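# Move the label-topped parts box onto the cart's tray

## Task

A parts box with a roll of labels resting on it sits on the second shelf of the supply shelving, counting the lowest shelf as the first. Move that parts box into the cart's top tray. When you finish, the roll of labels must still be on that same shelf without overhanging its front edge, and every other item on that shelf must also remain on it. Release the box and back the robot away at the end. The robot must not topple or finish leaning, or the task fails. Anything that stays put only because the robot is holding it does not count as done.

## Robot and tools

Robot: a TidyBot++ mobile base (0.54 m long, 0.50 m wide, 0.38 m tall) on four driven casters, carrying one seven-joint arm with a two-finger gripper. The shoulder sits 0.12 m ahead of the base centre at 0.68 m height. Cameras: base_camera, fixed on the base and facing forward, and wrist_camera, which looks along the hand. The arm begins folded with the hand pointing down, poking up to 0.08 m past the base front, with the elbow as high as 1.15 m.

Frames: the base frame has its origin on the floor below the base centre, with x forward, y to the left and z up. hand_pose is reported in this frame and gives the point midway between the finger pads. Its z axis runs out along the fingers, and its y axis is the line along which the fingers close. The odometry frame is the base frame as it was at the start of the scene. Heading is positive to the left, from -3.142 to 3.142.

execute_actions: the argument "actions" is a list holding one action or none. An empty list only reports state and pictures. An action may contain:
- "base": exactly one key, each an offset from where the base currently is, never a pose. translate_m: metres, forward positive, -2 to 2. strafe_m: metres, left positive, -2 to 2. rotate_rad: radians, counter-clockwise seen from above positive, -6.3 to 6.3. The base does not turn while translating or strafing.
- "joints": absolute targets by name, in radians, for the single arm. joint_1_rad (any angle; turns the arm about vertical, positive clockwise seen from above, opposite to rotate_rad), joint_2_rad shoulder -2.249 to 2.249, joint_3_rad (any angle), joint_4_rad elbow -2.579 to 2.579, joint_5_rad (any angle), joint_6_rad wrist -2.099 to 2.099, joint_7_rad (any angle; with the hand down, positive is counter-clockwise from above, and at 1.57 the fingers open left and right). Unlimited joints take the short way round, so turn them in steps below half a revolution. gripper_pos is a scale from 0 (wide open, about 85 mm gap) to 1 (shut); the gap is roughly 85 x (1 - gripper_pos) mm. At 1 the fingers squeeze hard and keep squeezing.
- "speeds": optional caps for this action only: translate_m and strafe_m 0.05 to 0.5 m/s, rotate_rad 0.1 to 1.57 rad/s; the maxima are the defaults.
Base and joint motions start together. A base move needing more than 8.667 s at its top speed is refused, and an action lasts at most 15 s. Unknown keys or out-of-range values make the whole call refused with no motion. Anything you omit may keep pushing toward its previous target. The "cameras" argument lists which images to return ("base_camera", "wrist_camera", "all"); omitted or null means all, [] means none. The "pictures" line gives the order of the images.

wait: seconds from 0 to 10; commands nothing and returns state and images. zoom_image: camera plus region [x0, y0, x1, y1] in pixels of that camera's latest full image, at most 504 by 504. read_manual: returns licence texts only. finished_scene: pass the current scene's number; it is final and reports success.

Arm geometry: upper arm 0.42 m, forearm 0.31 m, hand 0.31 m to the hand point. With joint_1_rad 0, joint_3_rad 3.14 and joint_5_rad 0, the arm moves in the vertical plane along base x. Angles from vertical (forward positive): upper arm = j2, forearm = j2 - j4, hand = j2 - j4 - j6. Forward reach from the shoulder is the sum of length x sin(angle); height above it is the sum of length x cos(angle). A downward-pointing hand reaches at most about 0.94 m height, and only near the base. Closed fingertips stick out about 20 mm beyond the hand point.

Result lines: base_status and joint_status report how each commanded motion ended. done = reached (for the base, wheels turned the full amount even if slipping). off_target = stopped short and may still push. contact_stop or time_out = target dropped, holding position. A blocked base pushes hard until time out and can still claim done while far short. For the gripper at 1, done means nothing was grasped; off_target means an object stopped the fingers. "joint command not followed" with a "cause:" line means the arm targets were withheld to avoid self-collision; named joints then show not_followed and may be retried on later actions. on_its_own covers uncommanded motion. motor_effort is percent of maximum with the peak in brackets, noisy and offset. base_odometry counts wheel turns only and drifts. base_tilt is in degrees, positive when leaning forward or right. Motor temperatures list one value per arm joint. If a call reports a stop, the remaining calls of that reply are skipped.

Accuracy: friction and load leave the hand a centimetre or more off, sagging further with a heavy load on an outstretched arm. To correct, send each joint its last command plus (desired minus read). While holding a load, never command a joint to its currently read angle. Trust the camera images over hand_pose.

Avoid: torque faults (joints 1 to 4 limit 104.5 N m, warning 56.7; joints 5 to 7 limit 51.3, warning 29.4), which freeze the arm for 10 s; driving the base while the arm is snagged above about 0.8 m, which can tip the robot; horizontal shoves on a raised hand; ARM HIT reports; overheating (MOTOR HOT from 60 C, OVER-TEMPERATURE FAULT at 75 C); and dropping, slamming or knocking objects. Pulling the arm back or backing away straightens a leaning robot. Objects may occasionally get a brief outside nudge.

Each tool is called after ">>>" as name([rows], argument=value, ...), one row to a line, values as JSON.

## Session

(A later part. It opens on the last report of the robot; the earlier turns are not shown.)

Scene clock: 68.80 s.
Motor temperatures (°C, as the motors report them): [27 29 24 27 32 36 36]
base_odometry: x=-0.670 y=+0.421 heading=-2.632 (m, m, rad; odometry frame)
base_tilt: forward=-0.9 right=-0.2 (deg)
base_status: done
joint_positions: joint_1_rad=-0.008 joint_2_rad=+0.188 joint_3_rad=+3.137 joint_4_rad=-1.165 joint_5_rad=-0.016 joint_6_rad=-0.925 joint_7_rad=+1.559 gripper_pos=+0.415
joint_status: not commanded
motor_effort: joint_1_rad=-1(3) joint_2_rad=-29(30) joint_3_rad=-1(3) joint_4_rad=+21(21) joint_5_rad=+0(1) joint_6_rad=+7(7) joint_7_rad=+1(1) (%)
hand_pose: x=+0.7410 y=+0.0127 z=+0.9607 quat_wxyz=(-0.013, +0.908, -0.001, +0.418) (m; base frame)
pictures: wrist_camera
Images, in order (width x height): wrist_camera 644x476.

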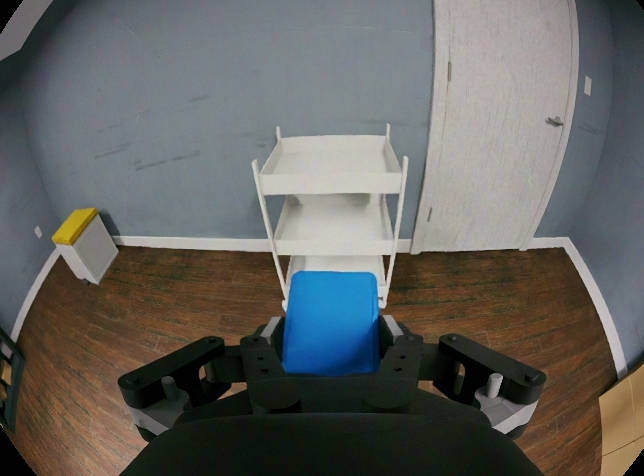

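>>> execute_actions([
  {"base": {"translate_m": 0.6}, "speeds": {"translate_m": 0.25}},
], cameras=["wrist_camera"])

Scene clock: 72.50 s.
Motor temperatures (°C, as the motors report them): [27 29 24 27 32 36 36]
base_odometry: x=-1.194 y=+0.129 heading=-2.632 (m, m, rad; odometry frame)
base_tilt: forward=-0.9 right=-0.2 (deg)
base_status: done
joint_positions: joint_1_rad=-0.008 joint_2_rad=+0.193 joint_3_rad=+3.137 joint_4_rad=-1.165 joint_5_rad=-0.016 joint_6_rad=-0.928 joint_7_rad=+1.559 gripper_pos=+0.415
joint_status: not commanded
motor_effort: joint_1_rad=+0(2) joint_2_rad=-30(33) joint_3_rad=-1(2) joint_4_rad=+21(23) joint_5_rad=+0(1) joint_6_rad=+7(8) joint_7_rad=+2(1) (%)
hand_pose: x=+0.7419 y=+0.0128 z=+0.9574 quat_wxyz=(-0.013, +0.910, -0.001, +0.415) (m; base frame)
pictures: wrist_camera
Images, in order (width x height): wrist_camera 644x476.

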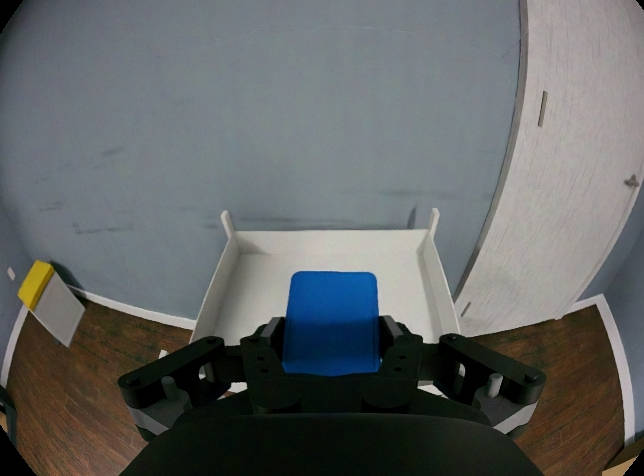

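>>> execute_actions([
  {"base": {"translate_m": 0.08}, "speeds": {"translate_m": 0.1}},
], cameras=["wrist_camera"])

Scene clock: 74.00 s.
Motor temperatures (°C, as the motors report them): [27 29 24 27 32 36 36]
base_odometry: x=-1.264 y=+0.090 heading=-2.632 (m, m, rad; odometry frame)
base_tilt: forward=-0.9 right=-0.2 (deg)
base_status: done
joint_positions: joint_1_rad=-0.008 joint_2_rad=+0.194 joint_3_rad=+3.137 joint_4_rad=-1.165 joint_5_rad=-0.016 joint_6_rad=-0.928 joint_7_rad=+1.559 gripper_pos=+0.415
joint_status: not commanded
motor_effort: joint_1_rad=+0(2) joint_2_rad=-29(33) joint_3_rad=-1(2) joint_4_rad=+21(22) joint_5_rad=+0(1) joint_6_rad=+8(9) joint_7_rad=+1(0) (%)
hand_pose: x=+0.7421 y=+0.0128 z=+0.9566 quat_wxyz=(-0.013, +0.910, -0.001, +0.414) (m; base frame)
pictures: wrist_camera
Images, in order (width x height): wrist_camera 644x476.

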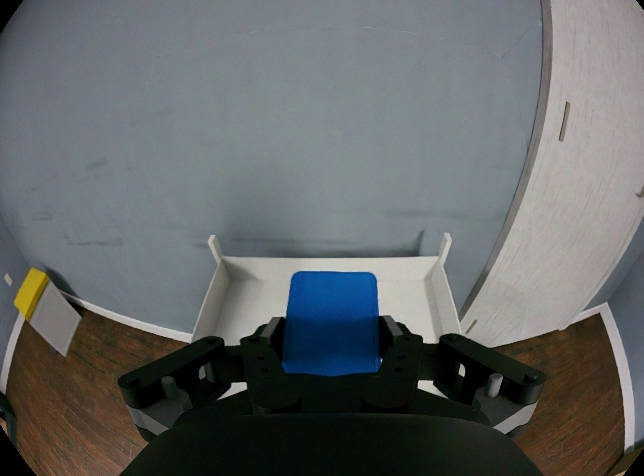

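>>> execute_actions([
  {"joints": {"joint_2_rad": 0.5, "joint_6_rad": -0.72}},
], cameras=["wrist_camera"])

Scene clock: 76.33 s.
Motor temperatures (°C, as the motors report them): [27 29 24 27 32 36 36]
base_odometry: x=-1.264 y=+0.090 heading=-2.632 (m, m, rad; odometry frame)
base_tilt: forward=-0.9 right=-0.2 (deg)
base_status: not commanded
joint_positions: joint_1_rad=-0.008 joint_2_rad=+0.511 joint_3_rad=+3.137 joint_4_rad=-1.165 joint_5_rad=-0.016 joint_6_rad=-0.757 joint_7_rad=+1.559 gripper_pos=+0.415
joint_status: all done
motor_effort: joint_1_rad=+0(0) joint_2_rad=-40(46) joint_3_rad=-1(0) joint_4_rad=+21(22) joint_5_rad=+0(0) joint_6_rad=+5(8) joint_7_rad=+1(1) (%)
hand_pose: x=+0.8398 y=+0.0131 z=+0.7799 quat_wxyz=(-0.012, +0.938, -0.004, +0.347) (m; base frame)
pictures: wrist_camera
Images, in order (width x height): wrist_camera 644x476.

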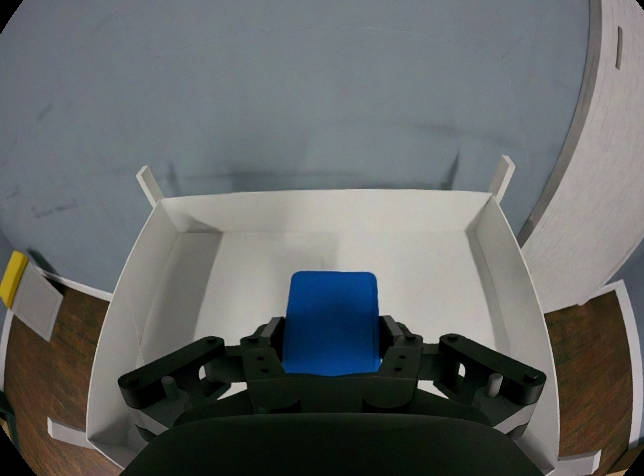

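>>> execute_actions([
  {"joints": {"joint_2_rad": 0.555}},
], cameras=[])

Scene clock: 77.47 s.
Motor temperatures (°C, as the motors report them): [27 29 24 27 32 36 36]
base_odometry: x=-1.264 y=+0.090 heading=-2.632 (m, m, rad; odometry frame)
base_tilt: forward=-0.9 right=-0.2 (deg)
base_status: not commanded
joint_positions: joint_1_rad=-0.008 joint_2_rad=+0.552 joint_3_rad=+3.137 joint_4_rad=-1.165 joint_5_rad=-0.016 joint_6_rad=-0.757 joint_7_rad=+1.559 gripper_pos=+0.415
joint_status: all done
motor_effort: joint_1_rad=+0(0) joint_2_rad=-42(44) joint_3_rad=-1(1) joint_4_rad=+20(21) joint_5_rad=+0(0) joint_6_rad=+6(7) joint_7_rad=+1(1) (%)
hand_pose: x=+0.8435 y=+0.0131 z=+0.7501 quat_wxyz=(-0.012, +0.945, -0.004, +0.328) (m; base frame)
pictures: none
No camera images: the call's "cameras" was empty. Leave "cameras" out to get every camera's image.

>>> execute_actions([
  {"joints": {"joint_2_rad": 0.585}},
], cameras=[])

Scene clock: 78.40 s.
Motor temperatures (°C, as the motors report them): [27 29 24 27 32 36 36]
base_odometry: x=-1.264 y=+0.090 heading=-2.632 (m, m, rad; odometry frame)
base_tilt: forward=-0.9 right=-0.2 (deg)
base_status: not commanded
joint_positions: joint_1_rad=-0.008 joint_2_rad=+0.578 joint_3_rad=+3.137 joint_4_rad=-1.165 joint_5_rad=-0.016 joint_6_rad=-0.756 joint_7_rad=+1.559 gripper_pos=+0.415
joint_status: all done
motor_effort: joint_1_rad=+0(0) joint_2_rad=-43(43) joint_3_rad=-1(0) joint_4_rad=+20(21) joint_5_rad=+0(0) joint_6_rad=+6(6) joint_7_rad=+0(2) (%)
hand_pose: x=+0.8450 y=+0.0132 z=+0.7315 quat_wxyz=(-0.012, +0.949, -0.004, +0.316) (m; base frame)
pictures: none
No camera images: the call's "cameras" was empty. Leave "cameras" out to get every camera's image.

>>> execute_actions([
  {"joints": {"joint_2_rad": 0.605}},
], cameras=["wrist_camera"])

Scene clock: 79.20 s.
Motor temperatures (°C, as the motors report them): [27 29 24 27 32 36 36]
base_odometry: x=-1.264 y=+0.090 heading=-2.632 (m, m, rad; odometry frame)
base_tilt: forward=-0.9 right=-0.2 (deg)
base_status: not commanded
joint_positions: joint_1_rad=-0.008 joint_2_rad=+0.596 joint_3_rad=+3.137 joint_4_rad=-1.165 joint_5_rad=-0.016 joint_6_rad=-0.756 joint_7_rad=+1.559 gripper_pos=+0.415
joint_status: all done
motor_effort: joint_1_rad=+0(0) joint_2_rad=-43(44) joint_3_rad=-2(2) joint_4_rad=+20(21) joint_5_rad=+0(0) joint_6_rad=+5(5) joint_7_rad=+2(1) (%)
hand_pose: x=+0.8458 y=+0.0132 z=+0.7186 quat_wxyz=(-0.012, +0.952, -0.004, +0.307) (m; base frame)
pictures: wrist_camera
Images, in order (width x height): wrist_camera 644x476.

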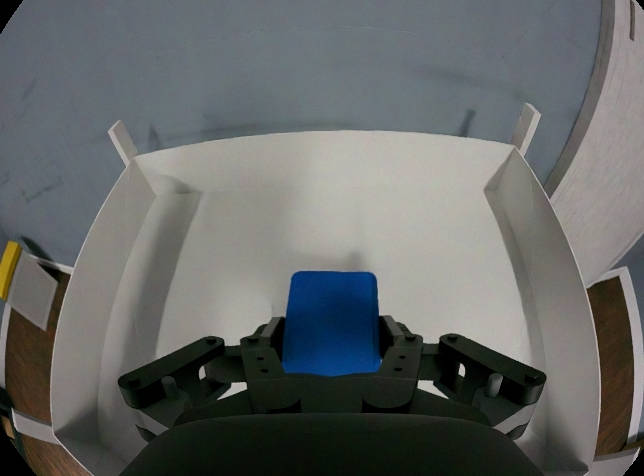

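>>> execute_actions([
  {"joints": {"joint_2_rad": 0.62}},
], cameras=[])

Scene clock: 79.93 s.
Motor temperatures (°C, as the motors report them): [27 29 24 27 32 36 36]
base_odometry: x=-1.264 y=+0.090 heading=-2.632 (m, m, rad; odometry frame)
base_tilt: forward=-0.9 right=-0.2 (deg)
base_status: not commanded
joint_positions: joint_1_rad=-0.008 joint_2_rad=+0.604 joint_3_rad=+3.137 joint_4_rad=-1.164 joint_5_rad=-0.016 joint_6_rad=-0.753 joint_7_rad=+1.559 gripper_pos=+0.415
joint_status: all done
motor_effort: joint_1_rad=+0(0) joint_2_rad=-41(43) joint_3_rad=-1(1) joint_4_rad=+19(21) joint_5_rad=+0(0) joint_6_rad=+5(6) joint_7_rad=+1(1) (%)
hand_pose: x=+0.8471 y=+0.0132 z=+0.7135 quat_wxyz=(-0.012, +0.952, -0.004, +0.305) (m; base frame)
pictures: none
No camera images: the call's "cameras" was empty. Leave "cameras" out to get every camera's image.

>>> execute_actions([
  {"joints": {"gripper_pos": 0.0, "joint_2_rad": 0.602}},
], cameras=["wrist_camera"])

Scene clock: 81.17 s.
Motor temperatures (°C, as the motors report them): [27 29 24 27 32 36 36]
base_odometry: x=-1.264 y=+0.090 heading=-2.632 (m, m, rad; odometry frame)
base_tilt: forward=-0.9 right=-0.2 (deg)
base_status: not commanded
joint_positions: joint_1_rad=-0.008 joint_2_rad=+0.603 joint_3_rad=+3.137 joint_4_rad=-1.164 joint_5_rad=-0.016 joint_6_rad=-0.753 joint_7_rad=+1.559 gripper_pos=+0.000
joint_status: all done
motor_effort: joint_1_rad=+0(0) joint_2_rad=-42(44) joint_3_rad=+0(2) joint_4_rad=+20(21) joint_5_rad=+0(0) joint_6_rad=+5(5) joint_7_rad=+1(1) (%)
hand_pose: x=+0.8470 y=+0.0132 z=+0.7138 quat_wxyz=(-0.012, +0.952, -0.004, +0.306) (m; base frame)
pictures: wrist_camera
Images, in order (width x height): wrist_camera 644x476.

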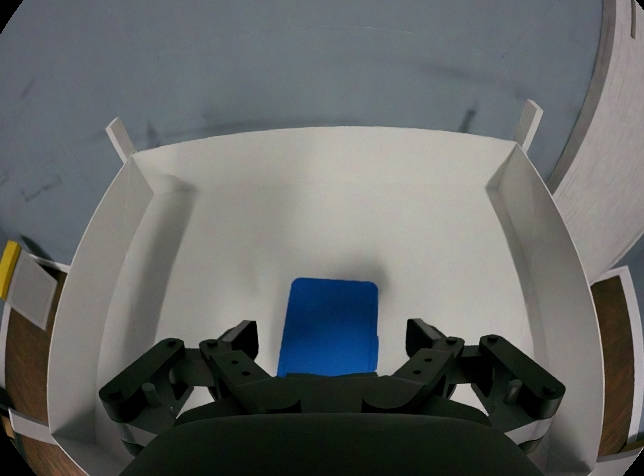

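>>> execute_actions(actions=[])

Scene clock: 81.77 s.
Motor temperatures (°C, as the motors report them): [27 29 24 27 32 36 36]
base_odometry: x=-1.264 y=+0.090 heading=-2.632 (m, m, rad; odometry frame)
base_tilt: forward=-0.9 right=-0.2 (deg)
base_status: not commanded
joint_positions: joint_1_rad=-0.008 joint_2_rad=+0.603 joint_3_rad=+3.137 joint_4_rad=-1.164 joint_5_rad=-0.016 joint_6_rad=-0.753 joint_7_rad=+1.559 gripper_pos=+0.000
joint_status: all done
motor_effort: joint_1_rad=+0(0) joint_2_rad=-43(44) joint_3_rad=-1(2) joint_4_rad=+19(21) joint_5_rad=+0(0) joint_6_rad=+5(5) joint_7_rad=+0(1) (%)
hand_pose: x=+0.8470 y=+0.0132 z=+0.7138 quat_wxyz=(-0.012, +0.952, -0.004, +0.306) (m; base frame)
pictures: base_camera, wrist_camera
Images, in order (width x height): base_camera 644x364, wrist_camera 644x476.

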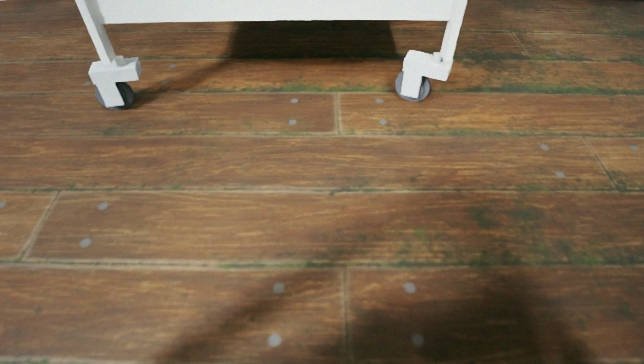

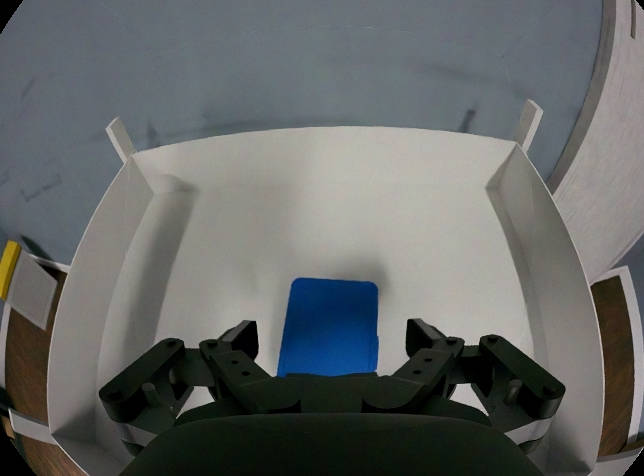

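The box is resting flat inside the top tray with the gripper open. Lifting the arm clear first.

>>> execute_actions([
  {"joints":{"joint_2_rad":0.25}},
], cameras=["wrist_camera"])

Scene clock: 83.57 s.
Motor temperatures (°C, as the motors report them): [27 29 24 27 32 36 36]
base_odometry: x=-1.264 y=+0.090 heading=-2.632 (m, m, rad; odometry frame)
base_tilt: forward=-0.9 right=-0.2 (deg)
base_status: not commanded
joint_positions: joint_1_rad=-0.008 joint_2_rad=+0.244 joint_3_rad=+3.137 joint_4_rad=-1.158 joint_5_rad=-0.016 joint_6_rad=-0.752 joint_7_rad=+1.559 gripper_pos=+0.000
joint_status: all done
motor_effort: joint_1_rad=+0(0) joint_2_rad=-31(46) joint_3_rad=-1(1) joint_4_rad=+21(22) joint_5_rad=+0(0) joint_6_rad=+8(8) joint_7_rad=+1(1) (%)
hand_pose: x=+0.7902 y=+0.0127 z=+0.9719 quat_wxyz=(-0.014, +0.880, -0.002, +0.474) (m; base frame)
pictures: wrist_camera
Images, in order (width x height): wrist_camera 644x476.

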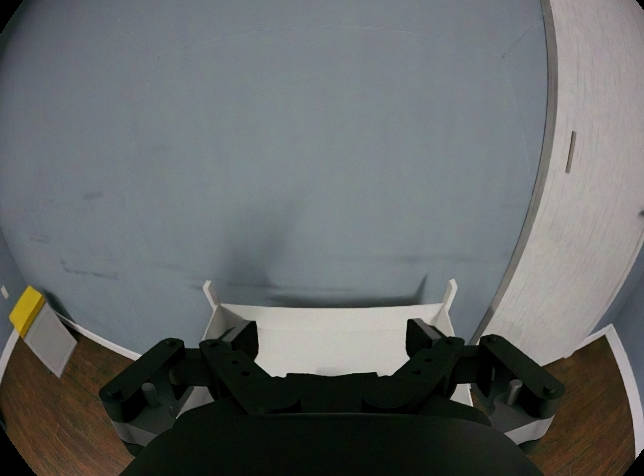

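The hand is now at z≈0.97, well above the tray. Backing away from the cart.

>>> execute_actions([
  {"base":{"translate_m":-0.6},"speeds":{"translate_m":0.4},"joints":{"joint_6_rad":-1.3}},
], cameras=["wrist_camera"])

Scene clock: 86.47 s.
Motor temperatures (°C, as the motors report them): [27 29 24 27 32 36 36]
base_odometry: x=-0.740 y=+0.383 heading=-2.632 (m, m, rad; odometry frame)
base_tilt: forward=-0.9 right=-0.2 (deg)
base_status: done
joint_positions: joint_1_rad=-0.009 joint_2_rad=+0.249 joint_3_rad=+3.138 joint_4_rad=-1.157 joint_5_rad=-0.016 joint_6_rad=-1.290 joint_7_rad=+1.559 gripper_pos=+0.000
joint_status: all done
motor_effort: joint_1_rad=+0(2) joint_2_rad=-28(35) joint_3_rad=+0(1) joint_4_rad=+18(21) joint_5_rad=+0(1) joint_6_rad=+4(7) joint_7_rad=+1(1) (%)
hand_pose: x=+0.6671 y=+0.0128 z=+0.8605 quat_wxyz=(-0.011, +0.975, +0.000, +0.221) (m; base frame)
pictures: wrist_camera
Images, in order (width x height): wrist_camera 644x476.

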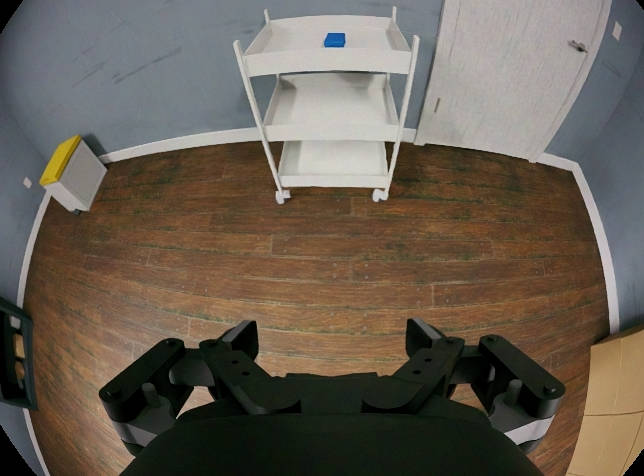

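The blue box is sitting in the cart's top tray and the robot is clear. Now a quick check of the shelf to confirm that the label roll and the other items are still in place.

>>> execute_actions([
  {"base":{"rotate_rad":1.45},"joints":{"joint_6_rad":-0.45}},
], cameras=["wrist_camera"])

Scene clock: 89.27 s.
Motor temperatures (°C, as the motors report them): [27 29 24 28 32 36 36]
base_odometry: x=-0.740 y=+0.383 heading=-1.183 (m, m, rad; odometry frame)
base_tilt: forward=-0.9 right=-0.2 (deg)
base_status: done
joint_positions: joint_1_rad=-0.017 joint_2_rad=+0.255 joint_3_rad=+3.137 joint_4_rad=-1.155 joint_5_rad=-0.016 joint_6_rad=-0.461 joint_7_rad=+1.559 gripper_pos=+0.000
joint_status: all done
motor_effort: joint_1_rad=+0(5) joint_2_rad=-32(36) joint_3_rad=-1(4) joint_4_rad=+22(22) joint_5_rad=-1(2) joint_6_rad=+9(8) joint_7_rad=+1(1) (%)
hand_pose: x=+0.8327 y=+0.0188 z=+1.0469 quat_wxyz=(-0.017, +0.805, +0.000, +0.593) (m; base frame)
pictures: wrist_camera
Images, in order (width x height): wrist_camera 644x476.

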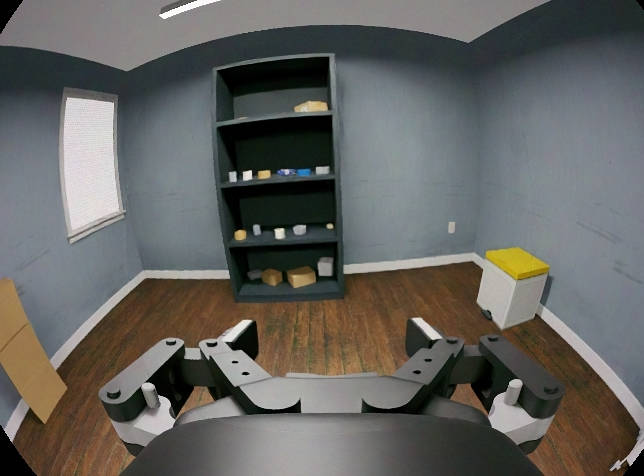

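>>> zoom_image(camera="wrist_camera", region=[215, 190, 355, 300])

Region (215, 190, 355, 300) of wrist_camera's 644x476 image, scaled by 3.600; it fills the top 396 rows of this view, and the rest is white.

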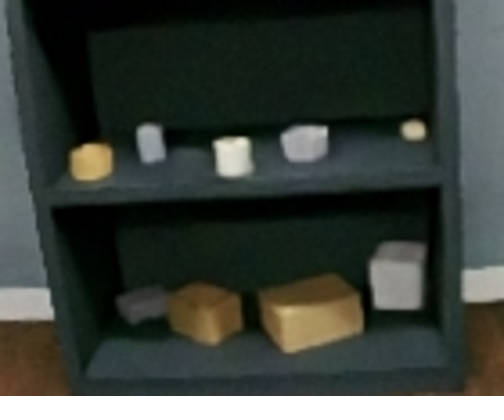

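All five items (orange tape, grey cylinder, white label roll, grey tape roll, cream item) remain on the second shelf. The label roll stands upright behind the front edge. The box is in the cart's top tray, and the robot is clear and level, so I'm finishing the scene.

>>> finished_scene(scene=2)

The scene is finished: the task was done.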